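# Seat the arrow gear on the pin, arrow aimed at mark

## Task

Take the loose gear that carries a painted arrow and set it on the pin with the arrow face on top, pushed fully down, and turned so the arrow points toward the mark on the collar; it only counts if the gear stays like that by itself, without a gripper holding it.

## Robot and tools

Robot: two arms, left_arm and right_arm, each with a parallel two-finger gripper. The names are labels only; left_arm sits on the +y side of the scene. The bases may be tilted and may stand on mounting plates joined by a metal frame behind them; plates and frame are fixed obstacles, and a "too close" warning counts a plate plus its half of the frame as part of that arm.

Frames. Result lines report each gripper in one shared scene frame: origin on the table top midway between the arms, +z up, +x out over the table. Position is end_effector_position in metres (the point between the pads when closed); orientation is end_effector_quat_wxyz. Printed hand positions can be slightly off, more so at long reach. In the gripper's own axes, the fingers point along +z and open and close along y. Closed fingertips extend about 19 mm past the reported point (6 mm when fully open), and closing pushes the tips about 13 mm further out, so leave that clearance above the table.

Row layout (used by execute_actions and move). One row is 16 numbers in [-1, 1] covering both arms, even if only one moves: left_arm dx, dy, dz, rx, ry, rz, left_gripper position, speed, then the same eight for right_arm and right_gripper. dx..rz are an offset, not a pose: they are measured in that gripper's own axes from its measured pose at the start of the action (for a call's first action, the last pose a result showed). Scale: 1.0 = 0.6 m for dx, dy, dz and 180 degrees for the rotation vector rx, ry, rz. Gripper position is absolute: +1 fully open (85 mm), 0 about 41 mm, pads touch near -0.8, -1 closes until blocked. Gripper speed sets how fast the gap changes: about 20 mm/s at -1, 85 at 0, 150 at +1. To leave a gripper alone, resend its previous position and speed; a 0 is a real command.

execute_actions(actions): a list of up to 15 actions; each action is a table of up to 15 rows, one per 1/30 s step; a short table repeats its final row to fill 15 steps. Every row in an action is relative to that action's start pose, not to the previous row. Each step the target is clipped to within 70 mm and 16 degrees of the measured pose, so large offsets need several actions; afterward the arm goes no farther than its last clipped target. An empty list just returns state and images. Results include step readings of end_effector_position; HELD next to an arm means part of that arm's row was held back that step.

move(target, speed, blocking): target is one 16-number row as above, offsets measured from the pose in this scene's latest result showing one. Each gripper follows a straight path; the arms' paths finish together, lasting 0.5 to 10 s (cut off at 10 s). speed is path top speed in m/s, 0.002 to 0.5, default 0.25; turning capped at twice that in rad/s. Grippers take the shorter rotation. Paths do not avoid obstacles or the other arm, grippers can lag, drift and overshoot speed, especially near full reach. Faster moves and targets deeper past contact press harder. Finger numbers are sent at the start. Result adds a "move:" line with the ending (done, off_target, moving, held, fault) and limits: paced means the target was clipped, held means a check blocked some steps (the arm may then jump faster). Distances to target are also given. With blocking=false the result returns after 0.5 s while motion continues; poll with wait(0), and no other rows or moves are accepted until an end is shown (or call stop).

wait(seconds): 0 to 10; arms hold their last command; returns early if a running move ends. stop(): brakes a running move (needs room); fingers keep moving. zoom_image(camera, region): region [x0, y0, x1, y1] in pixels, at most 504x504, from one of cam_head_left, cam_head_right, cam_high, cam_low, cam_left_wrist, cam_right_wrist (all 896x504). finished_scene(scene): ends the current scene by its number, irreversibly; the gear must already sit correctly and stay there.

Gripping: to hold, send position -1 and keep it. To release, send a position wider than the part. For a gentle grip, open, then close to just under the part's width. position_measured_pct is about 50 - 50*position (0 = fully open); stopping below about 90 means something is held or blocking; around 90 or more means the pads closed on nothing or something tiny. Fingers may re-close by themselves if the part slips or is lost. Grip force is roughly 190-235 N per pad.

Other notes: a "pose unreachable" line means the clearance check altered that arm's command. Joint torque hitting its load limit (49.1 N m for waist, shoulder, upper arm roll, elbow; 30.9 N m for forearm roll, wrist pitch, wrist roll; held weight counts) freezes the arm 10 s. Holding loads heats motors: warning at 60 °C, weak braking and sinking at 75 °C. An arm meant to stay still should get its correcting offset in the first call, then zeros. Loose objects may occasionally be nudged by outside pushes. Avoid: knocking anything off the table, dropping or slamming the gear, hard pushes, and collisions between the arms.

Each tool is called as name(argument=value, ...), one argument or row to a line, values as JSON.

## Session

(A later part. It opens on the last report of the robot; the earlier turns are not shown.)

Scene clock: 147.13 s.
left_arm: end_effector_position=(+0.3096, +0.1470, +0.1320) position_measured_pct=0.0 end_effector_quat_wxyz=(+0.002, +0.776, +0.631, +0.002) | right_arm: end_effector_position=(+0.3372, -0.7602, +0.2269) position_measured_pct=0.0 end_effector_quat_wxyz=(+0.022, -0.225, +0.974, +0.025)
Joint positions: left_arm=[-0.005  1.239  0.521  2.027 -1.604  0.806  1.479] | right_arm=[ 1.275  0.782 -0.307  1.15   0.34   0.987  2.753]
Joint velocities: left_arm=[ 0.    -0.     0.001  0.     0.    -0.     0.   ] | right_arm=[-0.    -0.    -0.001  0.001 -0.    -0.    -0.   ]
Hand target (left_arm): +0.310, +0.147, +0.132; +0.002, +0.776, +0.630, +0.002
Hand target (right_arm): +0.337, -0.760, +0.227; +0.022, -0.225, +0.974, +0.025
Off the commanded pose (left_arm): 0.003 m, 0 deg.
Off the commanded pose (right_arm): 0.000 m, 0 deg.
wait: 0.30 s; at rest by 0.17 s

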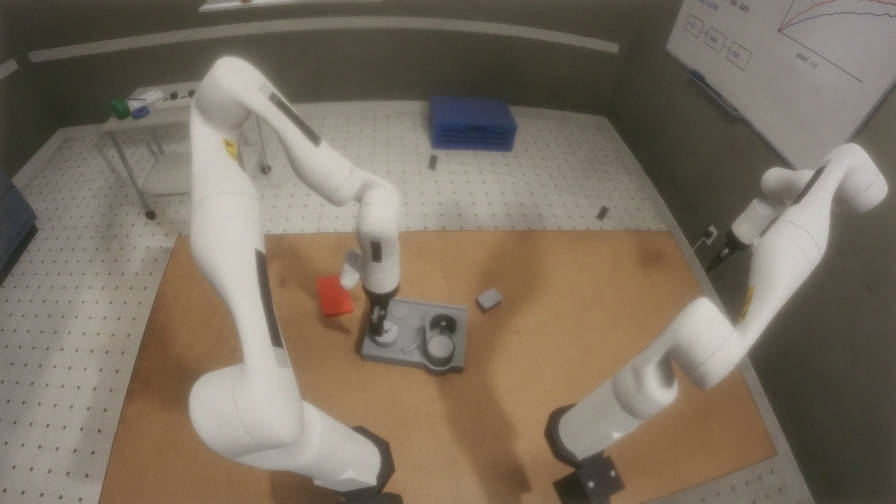

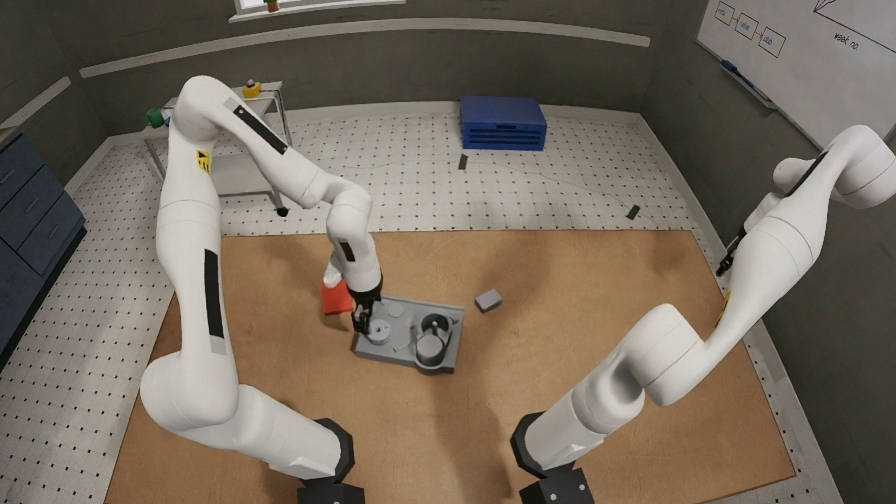

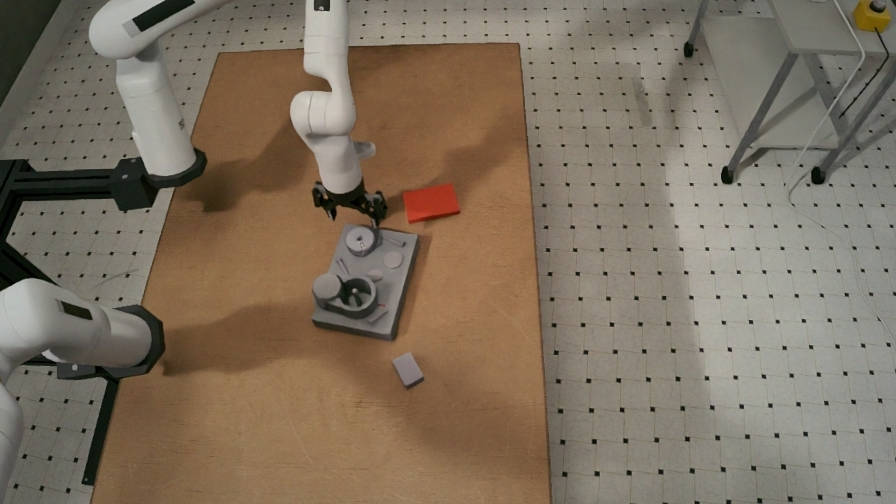

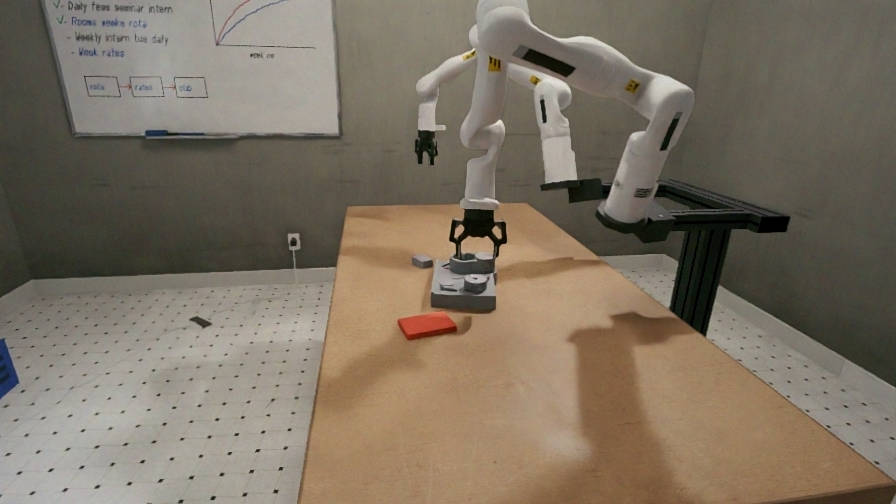

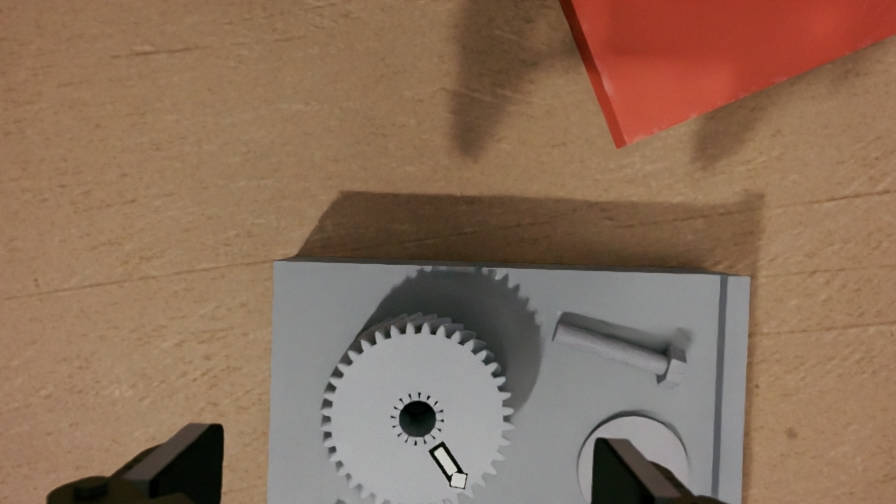

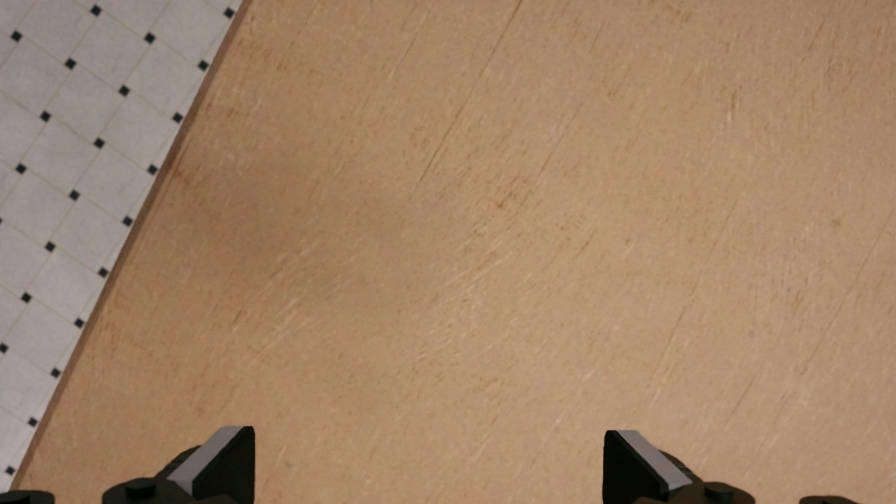

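move(
  target=[-0.005, 0, 0.0967, 0.0018, -0.0002, 0, 0.72, 0, 0, 0, 0, 0, 0, 0, 1, 0],
  speed=0.15,
)

Scene clock: 163.23 s.
left_arm: end_effector_position=(+0.3093, +0.1440, +0.0741) position_measured_pct=14.3 end_effector_quat_wxyz=(+0.000, +0.776, +0.630, +0.000) | right_arm: end_effector_position=(+0.3372, -0.7602, +0.2269) position_measured_pct=0.0 end_effector_quat_wxyz=(+0.022, -0.225, +0.974, +0.025)
Joint positions: left_arm=[-0.011  1.368  0.455  1.964 -1.735  0.777  1.546] | right_arm=[ 1.275  0.782 -0.307  1.15   0.34   0.987  2.753]
Joint velocities: left_arm=[ 0.001  0.006 -0.001 -0.001 -0.002 -0.001  0.001] | right_arm=[ 0.    -0.001 -0.    -0.     0.     0.001  0.   ]
Hand target (left_arm): +0.309, +0.144, +0.074; +0.000, +0.776, +0.630, +0.000
Hand target (right_arm): +0.337, -0.760, +0.227; +0.022, -0.225, +0.974, +0.025
Off the commanded pose (left_arm): 0.000 m, 0 deg.
Off the commanded pose (right_arm): 0.000 m, 0 deg.
move: done

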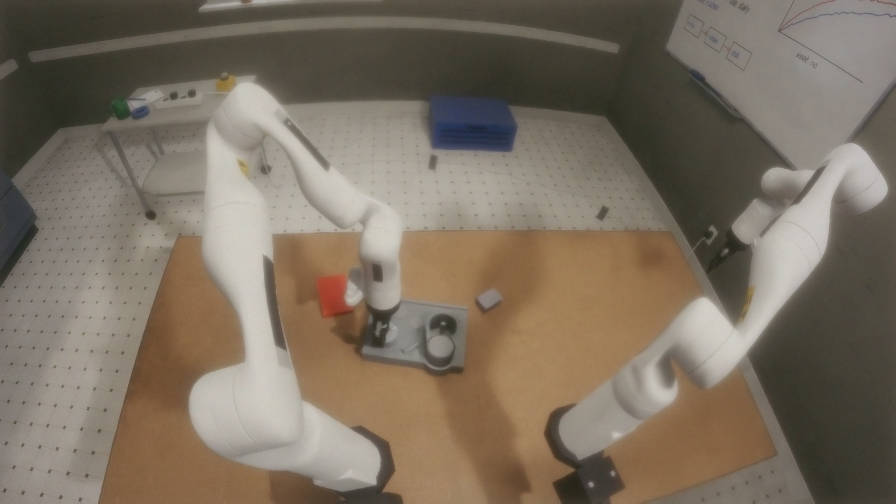

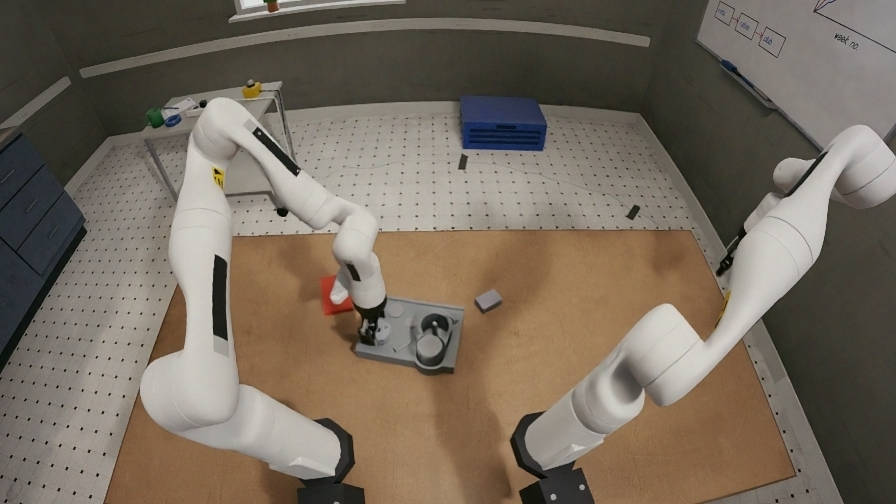

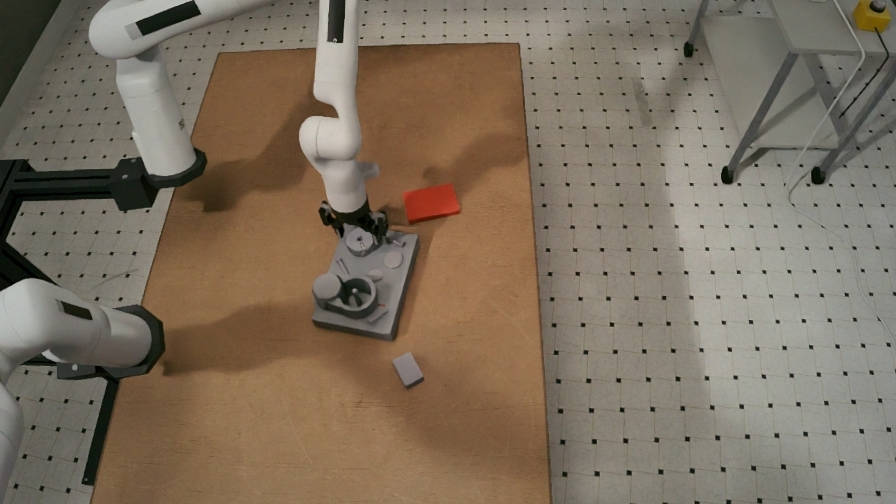

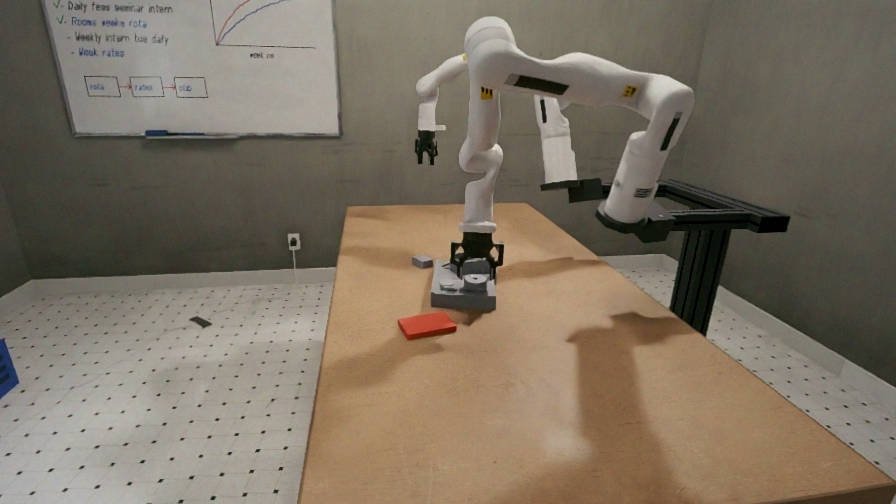

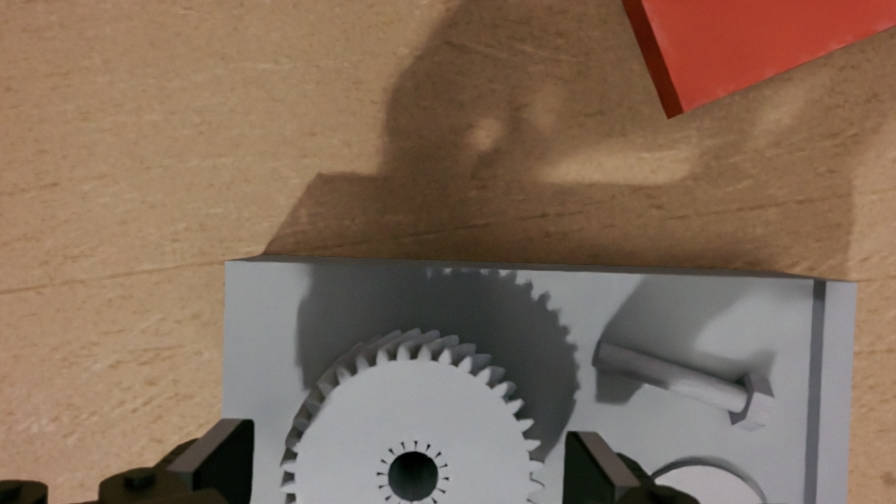

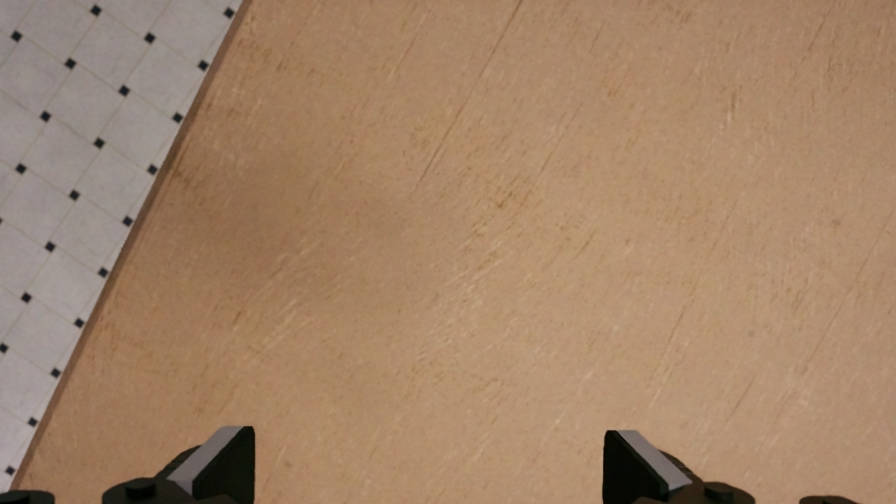

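zoom_image(
  camera="cam_left_wrist",
  region=[230, 320, 590, 504],
)

zoom_image(
  camera="cam_low",
  region=[435, 225, 515, 305],
)

Region (230, 320, 590, 504) of cam_left_wrist's 896x504 image, scaled by 1.400; it fills the top 258 rows of this view, and the rest is white.

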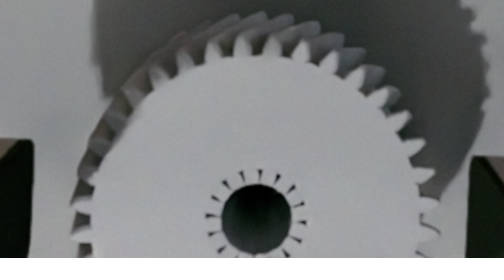

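Region (435, 225, 515, 305) of cam_low's 896x504 image, scaled by 6.300, with more detail than that image has.

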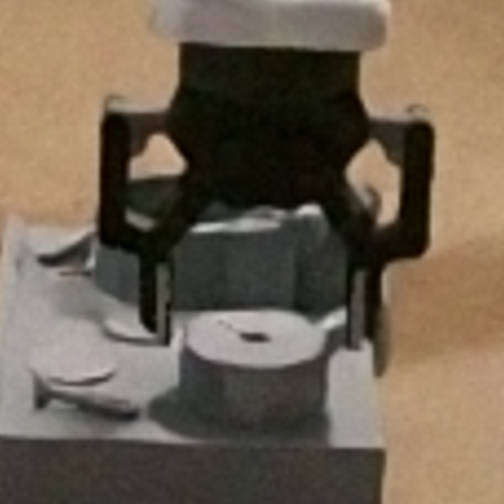

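execute_actions(
  actions=[
    [[0.0002,0.0006,0.001,0,0,0,0.72,0,0,0,0,0,0,0,1,0],[0.0004,0.0012,0.002,0,0,0,0.72,0,0,0,0,0,0,0,1,0],[0.0005,0.0018,0.003,0,0,0,0.72,0,0,0,0,0,0,0,1,0],[0.0007,0.0023,0.004,0,0,0,0.72,0,0,0,0,0,0,0,1,0],[0.0008,0.0027,0.005,0,0,0,0.72,0,0,0,0,0,0,0,1,0],[0.0008,0.0027,0.005,0,0,0,0.72,0,0,0,0,0,0,0,1,0],[0.0008,0.0027,0.005,0,0,0,-1,-0.3,0,0,0,0,0,0,1,0]],
  ],
)

Scene clock: 179.63 s.
left_arm: end_effector_position=(+0.3110, +0.1440, +0.0718) position_measured_pct=28.2 end_effector_quat_wxyz=(+0.000, +0.776, +0.630, +0.000) | right_arm: end_effector_position=(+0.3372, -0.7602, +0.2269) position_measured_pct=0.0 end_effector_quat_wxyz=(+0.022, -0.225, +0.974, +0.025)
Joint positions: left_arm=[-0.013  1.372  0.453  1.957 -1.736  0.775  1.541] | right_arm=[ 1.275  0.782 -0.307  1.15   0.34   0.987  2.753]
Joint velocities: left_arm=[ 0.002 -0.016  0.009  0.011  0.006  0.004 -0.001] | right_arm=[-0.001  0.    -0.001 -0.    -0.    -0.001 -0.   ]
Hand target (left_arm): +0.311, +0.144, +0.071; +0.000, +0.776, +0.630, +0.000
Hand target (right_arm): +0.337, -0.760, +0.227; +0.022, -0.225, +0.974, +0.025
Off the commanded pose (left_arm): 0.001 m, 0 deg.
Off the commanded pose (right_arm): 0.000 m, 0 deg.
Step readings (end_effector_position):
0: left_arm (+0.3091, +0.1439, +0.0739) | right_arm (+0.3372, -0.7602, +0.2269)
1: left_arm (+0.3091, +0.1439, +0.0738) | right_arm (+0.3372, -0.7602, +0.2269)
2: left_arm (+0.3093, +0.1439, +0.0736) | right_arm (+0.3372, -0.7602, +0.2269)
4: left_arm (+0.3098, +0.1440, +0.0728) | right_arm (+0.3372, -0.7602, +0.2269)
8: left_arm (+0.3108, +0.1442, +0.0715) | right_arm (+0.3372, -0.7602, +0.2269)
15: end_effector_position above

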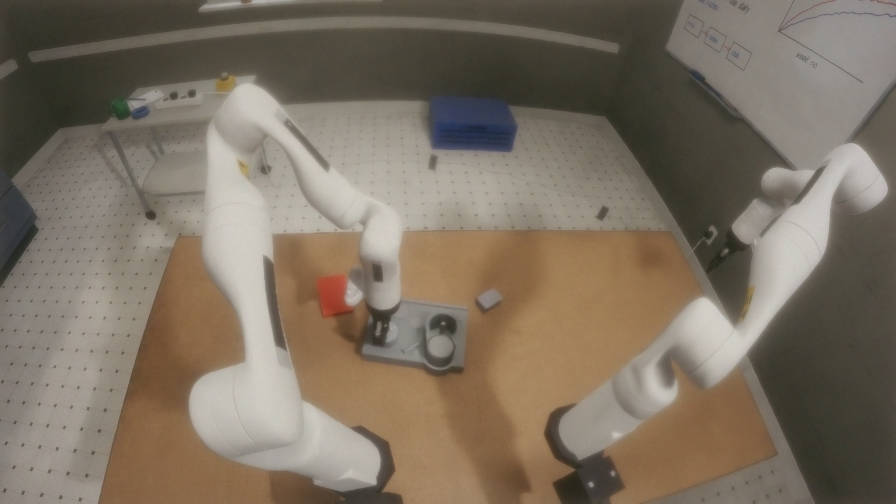

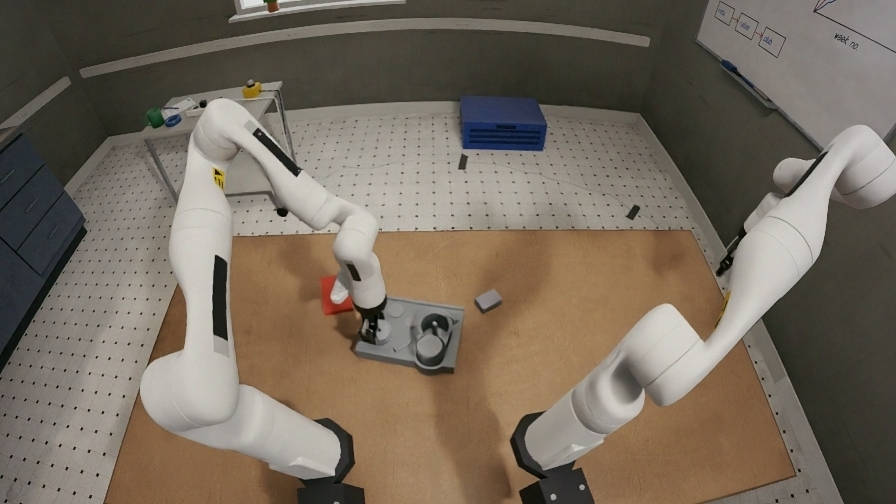

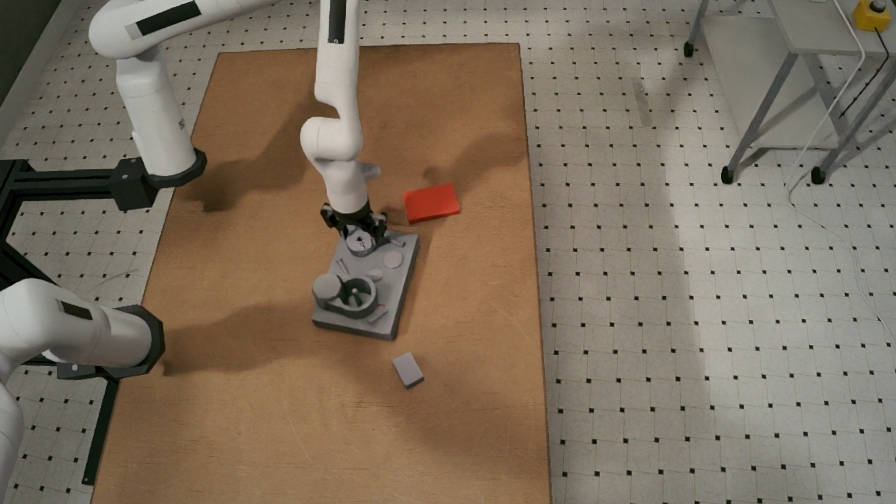

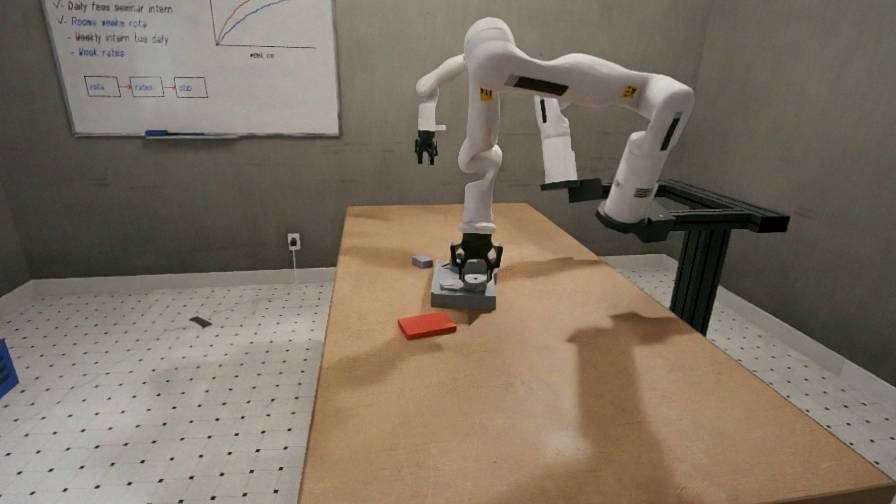

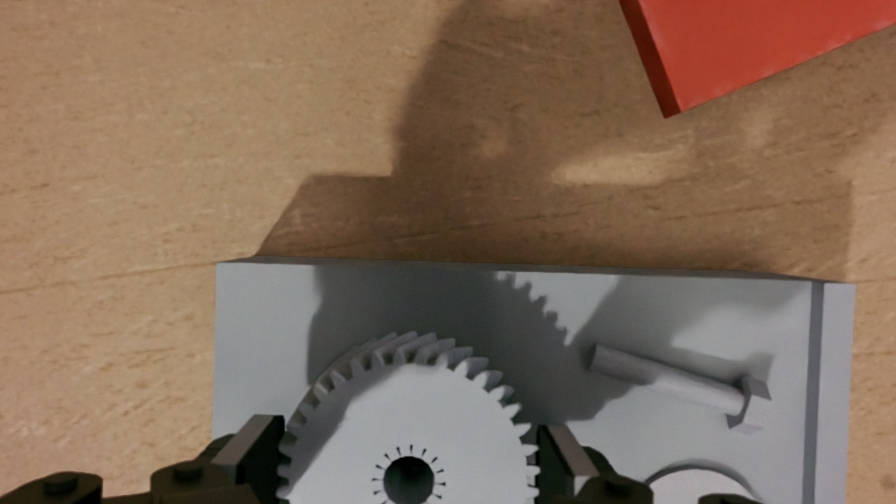

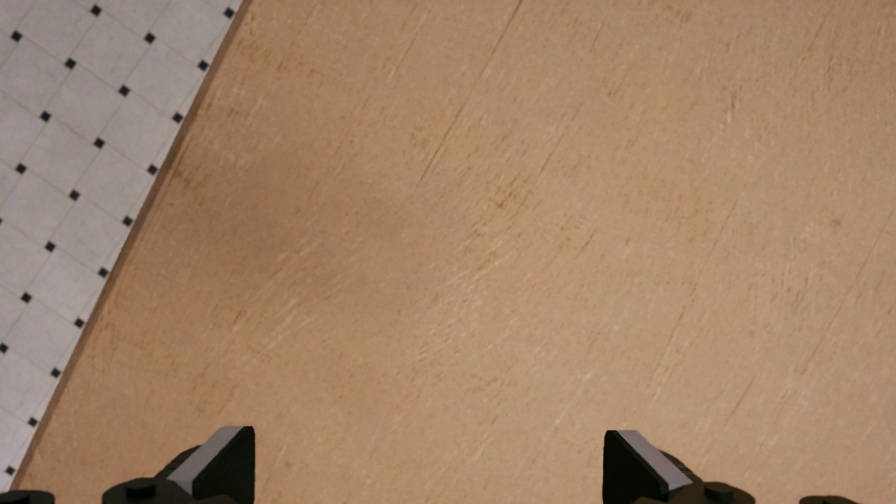

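execute_actions(
  actions=[],
)

Scene clock: 182.03 s.
left_arm: end_effector_position=(+0.3112, +0.1439, +0.0725) position_measured_pct=31.7 end_effector_quat_wxyz=(+0.001, +0.776, +0.630, +0.001) | right_arm: end_effector_position=(+0.3372, -0.7602, +0.2269) position_measured_pct=0.0 end_effector_quat_wxyz=(+0.022, -0.225, +0.974, +0.025)
Joint positions: left_arm=[-0.012  1.371  0.454  1.958 -1.735  0.775  1.541] | right_arm=[ 1.275  0.782 -0.307  1.15   0.34   0.987  2.753]
Joint velocities: left_arm=[-0.     0.     0.    -0.    -0.003  0.002  0.   ] | right_arm=[ 0.001 -0.002 -0.001  0.     0.    -0.001 -0.001]
Hand target (left_arm): +0.311, +0.144, +0.071; +0.000, +0.776, +0.630, +0.000
Hand target (right_arm): +0.337, -0.760, +0.227; +0.022, -0.225, +0.974, +0.025
Off the commanded pose (left_arm): 0.001 m, 0 deg.
Off the commanded pose (right_arm): 0.000 m, 0 deg.

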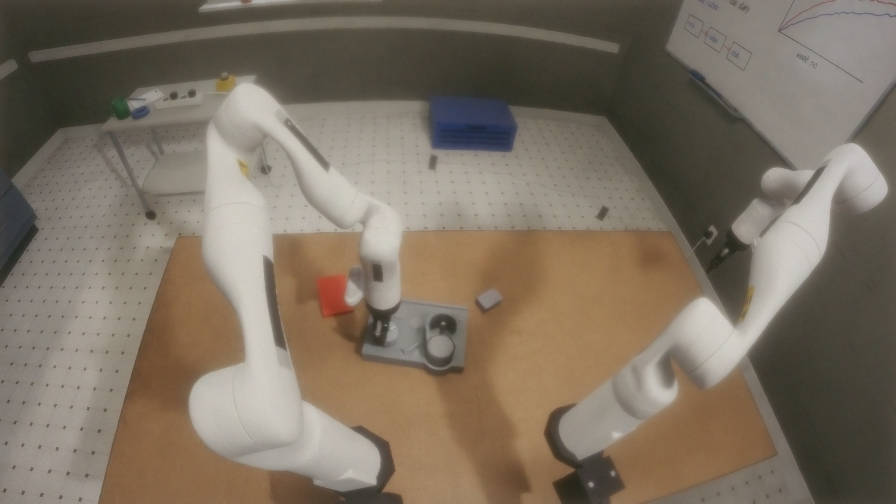

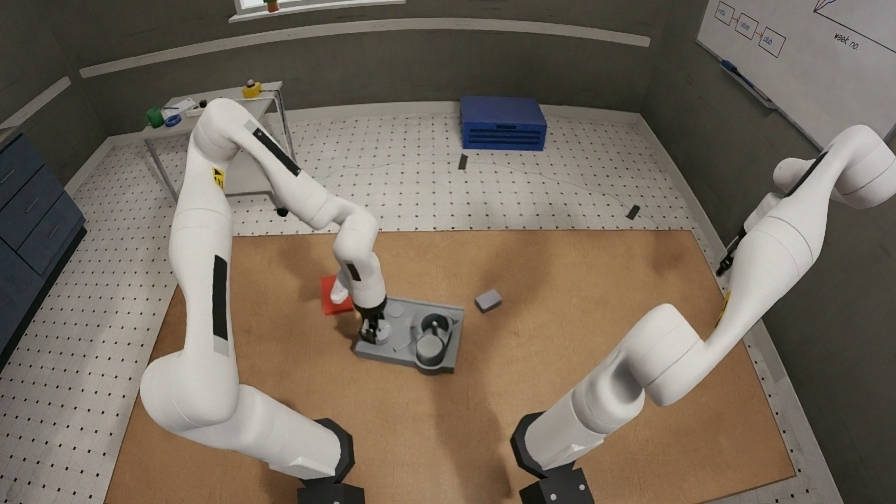

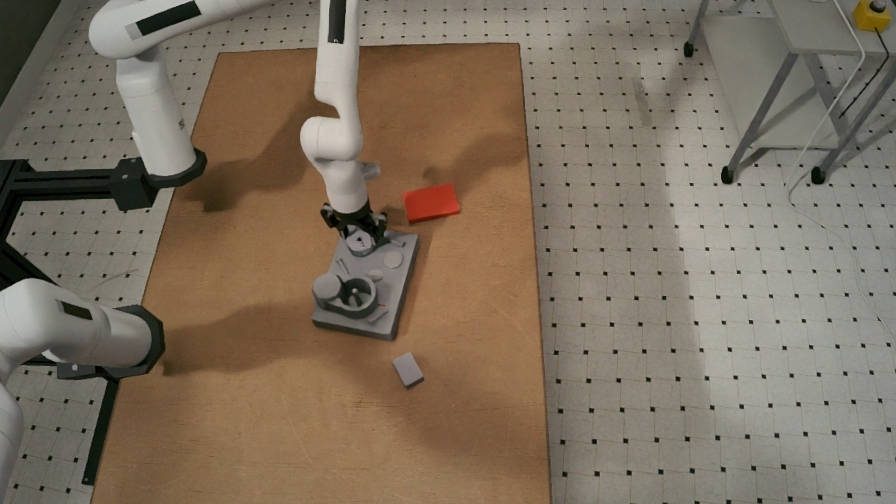

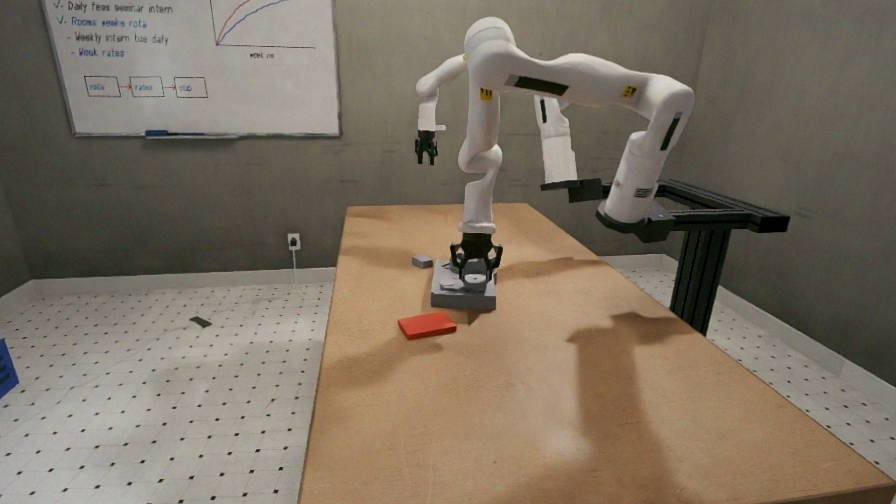

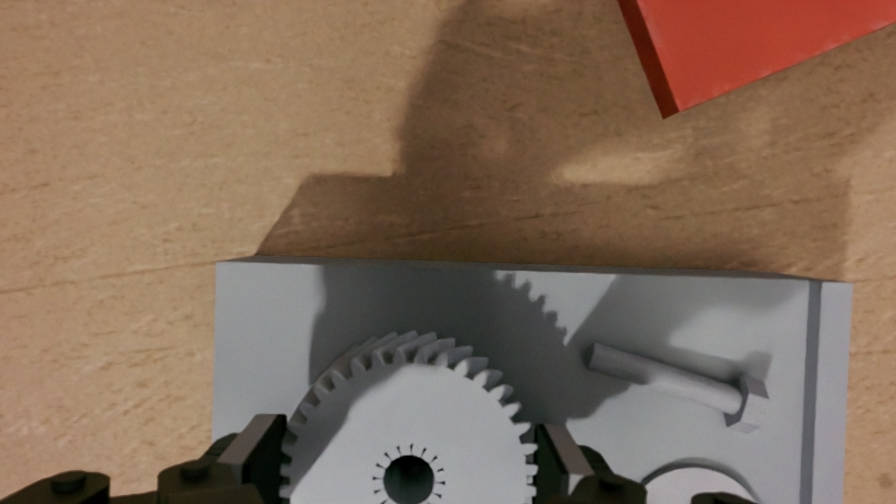

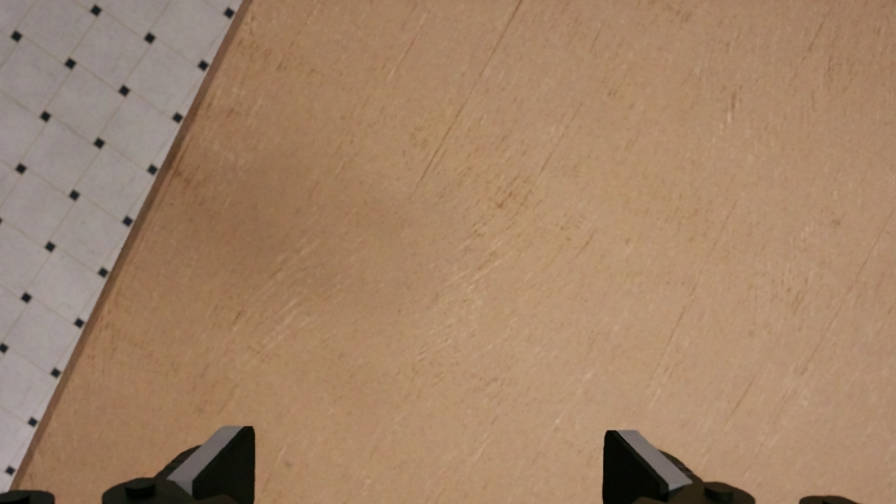

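zoom_image(
  camera="cam_low",
  region=[445, 245, 505, 305],
)

zoom_image(
  camera="cam_left_wrist",
  region=[250, 324, 570, 504],
)

Region (445, 245, 505, 305) of cam_low's 896x504 image, scaled by 8.400, with more detail than that image has.

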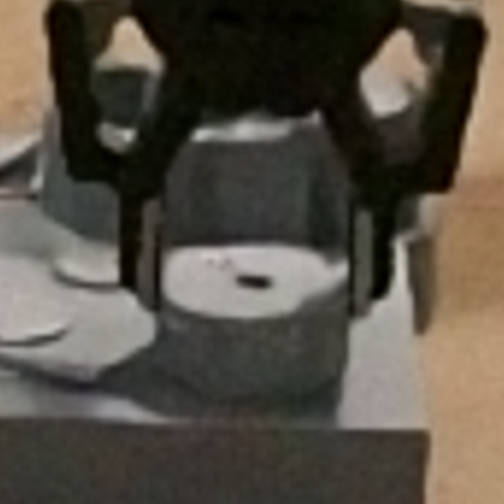

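Region (250, 324, 570, 504) of cam_left_wrist's 896x504 image, scaled by 1.575; it fills the top 284 rows of this view, and the rest is white.

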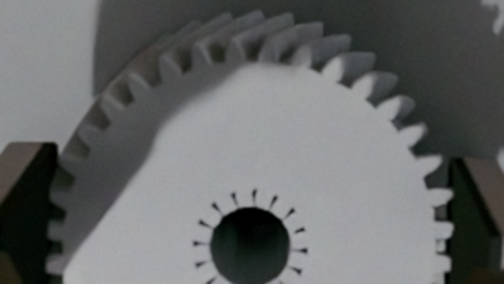

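execute_actions(
  actions=[
    [[0,0,-0.00068,0,0,0,-1,-0.3,0,0,0,0,0,0,1,0],[0,0,-0.00262,0,0,0,-1,-0.3,0,0,0,0,0,0,1,0],[0,0,-0.0057,0,0,-0.00086,-1,-0.3,0,0,0,0,0,0,1,0],[0,0,-0.0098,0,0,-0.00344,-1,-0.3,0,0,0,0,0,0,1,0],[0,0,-0.01478,0,0,-0.00774,-1,-0.3,0,0,0,0,0,0,1,0],[0,0,-0.02053,0,0,-0.01376,-1,-0.3,0,0,0,0,0,0,1,0],[0,0,-0.02692,0,0,-0.0215,-1,-0.3,0,0,0,0,0,0,1,0],[0,0,-0.03382,0,0,-0.03096,-1,-0.3,0,0,0,0,0,0,1,0],[0,0,-0.04108,0,0,-0.04214,-1,-0.3,0,0,0,0,0,0,1,0],[0,0,-0.0486,0,0,-0.05417,-1,-0.3,0,0,0,0,0,0,1,0],[0,0,-0.05625,0,0,-0.06622,-1,-0.3,0,0,0,0,0,0,1,0],[-0.00058,0.00033,-0.0639,0,0,-0.07828,-1,-0.3,0,0,0,0,0,0,1,0],[-0.00227,0.00127,-0.07142,0,0,-0.09028,-1,-0.3,0,0,0,0,0,0,1,0],[-0.00498,0.0028,-0.07868,0,0,-0.10233,-1,-0.3,0,0,0,0,0,0,1,0],[-0.00868,0.00487,-0.08558,0,0,-0.11439,-1,-0.3,0,0,0,0,0,0,1,0]],
    [[-0.01404,0.00382,-0.02807,0,0,-0.04811,-1,-0.3,0,0,0,0,0,0,1,0],[-0.02005,0.00546,-0.03382,0,0,-0.06017,-1,-0.3,0,0,0,0,0,0,1,0],[-0.0269,0.00732,-0.0388,0,0,-0.07222,-1,-0.3,0,0,0,0,0,0,1,0],[-0.03451,0.00939,-0.0429,0,0,-0.08422,-1,-0.3,0,0,0,0,0,0,1,0],[-0.04281,0.01165,-0.04598,0,0,-0.09628,-1,-0.3,0,0,0,0,0,0,1,0],[-0.05173,0.01407,-0.04792,0,0,-0.10833,-1,-0.3,0,0,0,0,0,0,1,0],[-0.06119,0.01665,-0.0486,0,0,-0.12039,-1,-0.3,0,0,0,0,0,0,1,0],[-0.0711,0.01934,-0.0486,0,0,-0.13239,-1,-0.3,0,0,0,0,0,0,1,0],[-0.08139,0.02214,-0.0486,0,0,-0.14444,-1,-0.3,0,0,0,0,0,0,1,0],[-0.09199,0.02503,-0.0486,0,0,-0.1565,-1,-0.3,0,0,0,0,0,0,1,0],[-0.10283,0.02797,-0.0486,0,0,-0.1685,-1,-0.3,0,0,0,0,0,0,1,0],[-0.11381,0.03096,-0.0486,0,0,-0.18056,-1,-0.3,0,0,0,0,0,0,1,0],[-0.12487,0.03397,-0.0486,0,0,-0.19261,-1,-0.3,0,0,0,0,0,0,1,0],[-0.13594,0.03698,-0.0486,0,0,-0.20461,-1,-0.3,0,0,0,0,0,0,1,0],[-0.14692,0.03997,-0.0486,0,0,-0.21667,-1,-0.3,0,0,0,0,0,0,1,0]],
    [[-0.0435,-0.01353,0,0,0,-0.04817,-1,-0.3,0,0,0,0,0,0,1,0],[-0.05398,-0.01679,0,0,0,-0.06022,-1,-0.3,0,0,0,0,0,0,1,0],[-0.06417,-0.01996,0,0,0,-0.07222,-1,-0.3,0,0,0,0,0,0,1,0],[-0.07397,-0.02301,0,0,0,-0.08428,-1,-0.3,0,0,0,0,0,0,1,0],[-0.08333,-0.02592,0,0,0,-0.09633,-1,-0.3,0,0,0,0,0,0,1,0],[-0.09216,-0.02867,0,0,0,-0.10833,-1,-0.3,0,0,0,0,0,0,1,0],[-0.10038,-0.03122,0,0,0,-0.12039,-1,-0.3,0,0,0,0,0,0,1,0],[-0.1079,-0.03356,0,0,0,-0.13244,-1,-0.3,0,0,0,0,0,0,1,0],[-0.11468,-0.03567,0,0,0,-0.14356,-1,-0.3,0,0,0,0,0,0,1,0],[-0.12064,-0.03752,0,0,0,-0.153,-1,-0.3,0,0,0,0,0,0,1,0],[-0.12566,-0.03909,0,0,0,-0.16072,-1,-0.3,0,0,0,0,0,0,1,0],[-0.12971,-0.04034,0,0,0,-0.16678,-1,-0.3,0,0,0,0,0,0,1,0],[-0.13268,-0.04127,0,0,0,-0.17106,-1,-0.3,0,0,0,0,0,0,1,0],[-0.13453,-0.04184,0,0,0,-0.17367,-1,-0.3,0,0,0,0,0,0,1,0],[-0.13517,-0.04204,0,0,0,-0.1745,-1,-0.3,0,0,0,0,0,0,1,0]],
  ],
)

Scene clock: 222.13 s.
left_arm: end_effector_position=(+0.3454, +0.0045, +0.1393) position_measured_pct=31.7 end_effector_quat_wxyz=(-0.008, +0.271, +0.962, -0.015) | right_arm: end_effector_position=(+0.3372, -0.7602, +0.2269) position_measured_pct=0.0 end_effector_quat_wxyz=(+0.022, -0.225, +0.974, +0.025)
Joint positions: left_arm=[ 0.249  1.369  0.589  1.669 -1.301  0.885  2.541] | right_arm=[ 1.275  0.782 -0.307  1.15   0.34   0.987  2.753]
Joint velocities: left_arm=[ 0.213  0.074 -0.038 -0.247  0.143  0.045  0.616] | right_arm=[ 0.001  0.     0.001  0.001 -0.     0.001  0.   ]
Hand target (left_arm): +0.347, -0.002, +0.139; -0.007, +0.244, +0.970, -0.012
Hand target (right_arm): +0.337, -0.760, +0.227; +0.022, -0.225, +0.974, +0.025
Off the commanded pose (left_arm): 0.007 m, 3 deg.
Off the commanded pose (right_arm): 0.000 m, 0 deg.
Step readings (end_effector_position; steps 1 to 15: 1st action; 16 to 30: 2nd action; 31 to 45: 3rd action):
0: left_arm (+0.3112, +0.1439, +0.0725) | right_arm (+0.3372, -0.7602, +0.2269)
1: left_arm (+0.3113, +0.1439, +0.0727) | right_arm (+0.3372, -0.7602, +0.2269)
2: left_arm (+0.3113, +0.1441, +0.0727) | right_arm (+0.3372, -0.7602, +0.2269)
4: left_arm (+0.3112, +0.1448, +0.0737) | right_arm (+0.3372, -0.7602, +0.2269)
8: left_arm (+0.3115, +0.1444, +0.0825) | right_arm (+0.3372, -0.7602, +0.2269)
15: left_arm (+0.3117, +0.1432, +0.1074) | right_arm (+0.3372, -0.7602, +0.2269)
16: left_arm (+0.3118, +0.1422, +0.1112) | right_arm (+0.3372, -0.7602, +0.2269)
17: left_arm (+0.3119, +0.1404, +0.1149) | right_arm (+0.3372, -0.7602, +0.2269)
19: left_arm (+0.3126, +0.1348, +0.1215) | right_arm (+0.3372, -0.7602, +0.2269)
23: left_arm (+0.3175, +0.1194, +0.1318) | right_arm (+0.3372, -0.7602, +0.2269)
30: left_arm (+0.3281, +0.0808, +0.1371) | right_arm (+0.3372, -0.7602, +0.2269)
31: left_arm (+0.3298, +0.0746, +0.1373) | right_arm (+0.3372, -0.7602, +0.2269)
32: left_arm (+0.3312, +0.0685, +0.1376) | right_arm (+0.3372, -0.7602, +0.2269)
34: left_arm (+0.3335, +0.0571, +0.1380) | right_arm (+0.3372, -0.7602, +0.2269)
38: left_arm (+0.3380, +0.0349, +0.1386) | right_arm (+0.3372, -0.7602, +0.2269)
45: end_effector_position above

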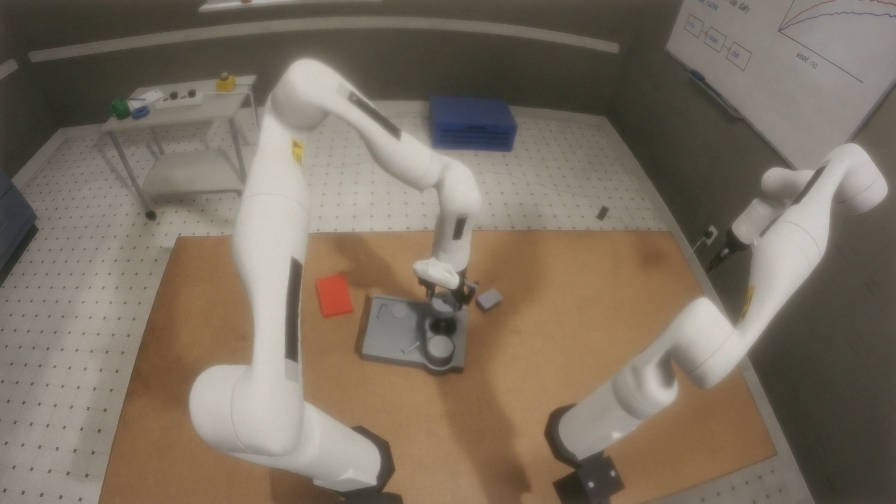

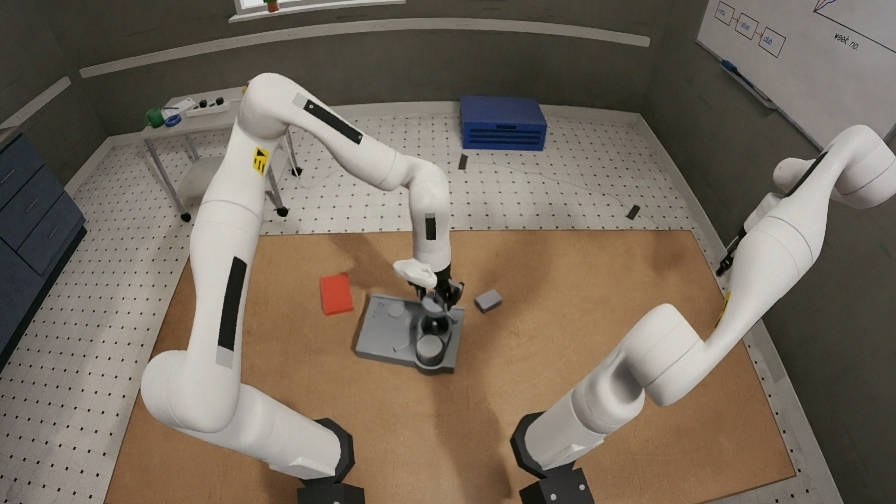

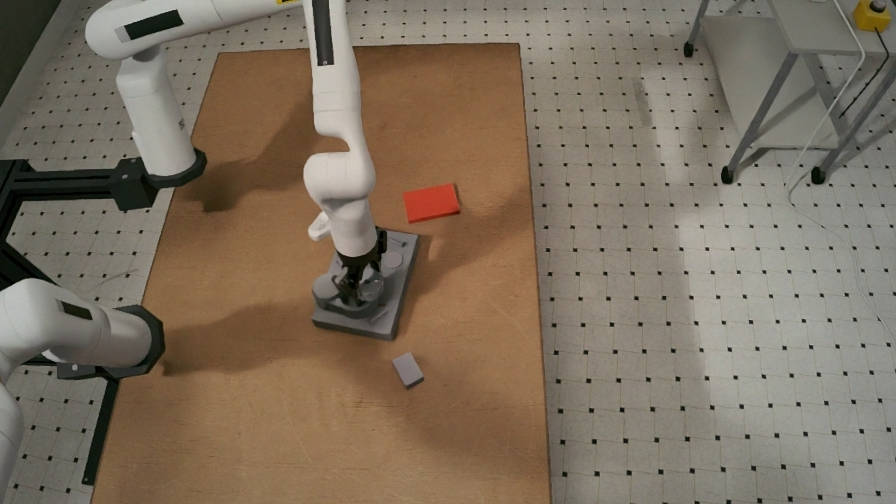

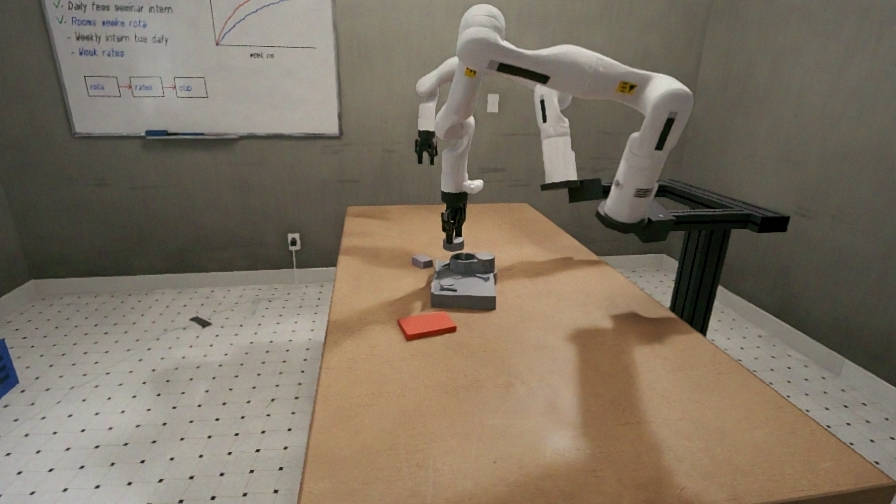

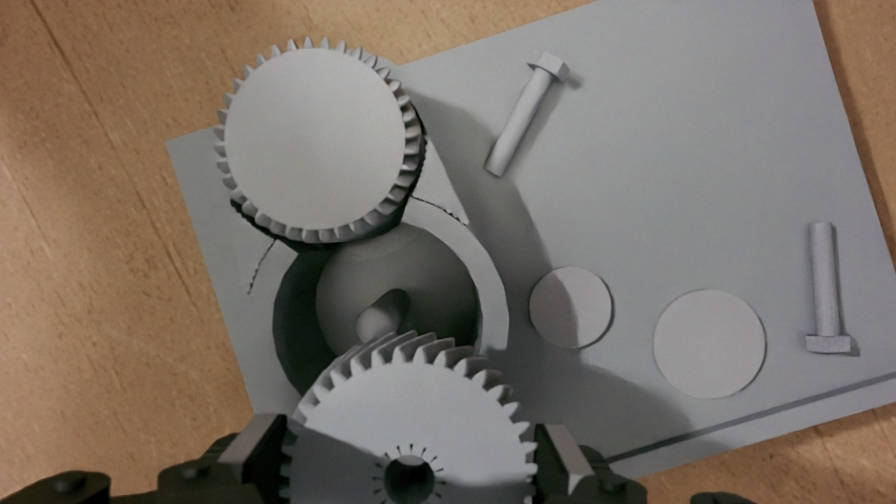

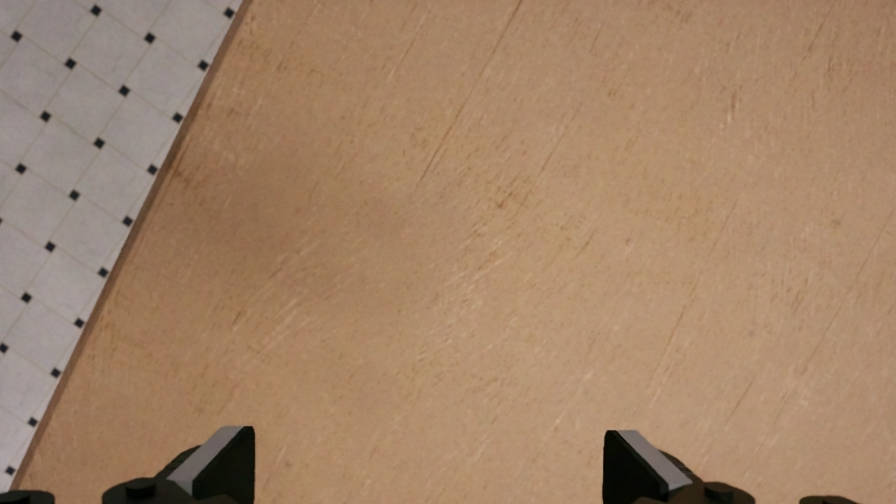

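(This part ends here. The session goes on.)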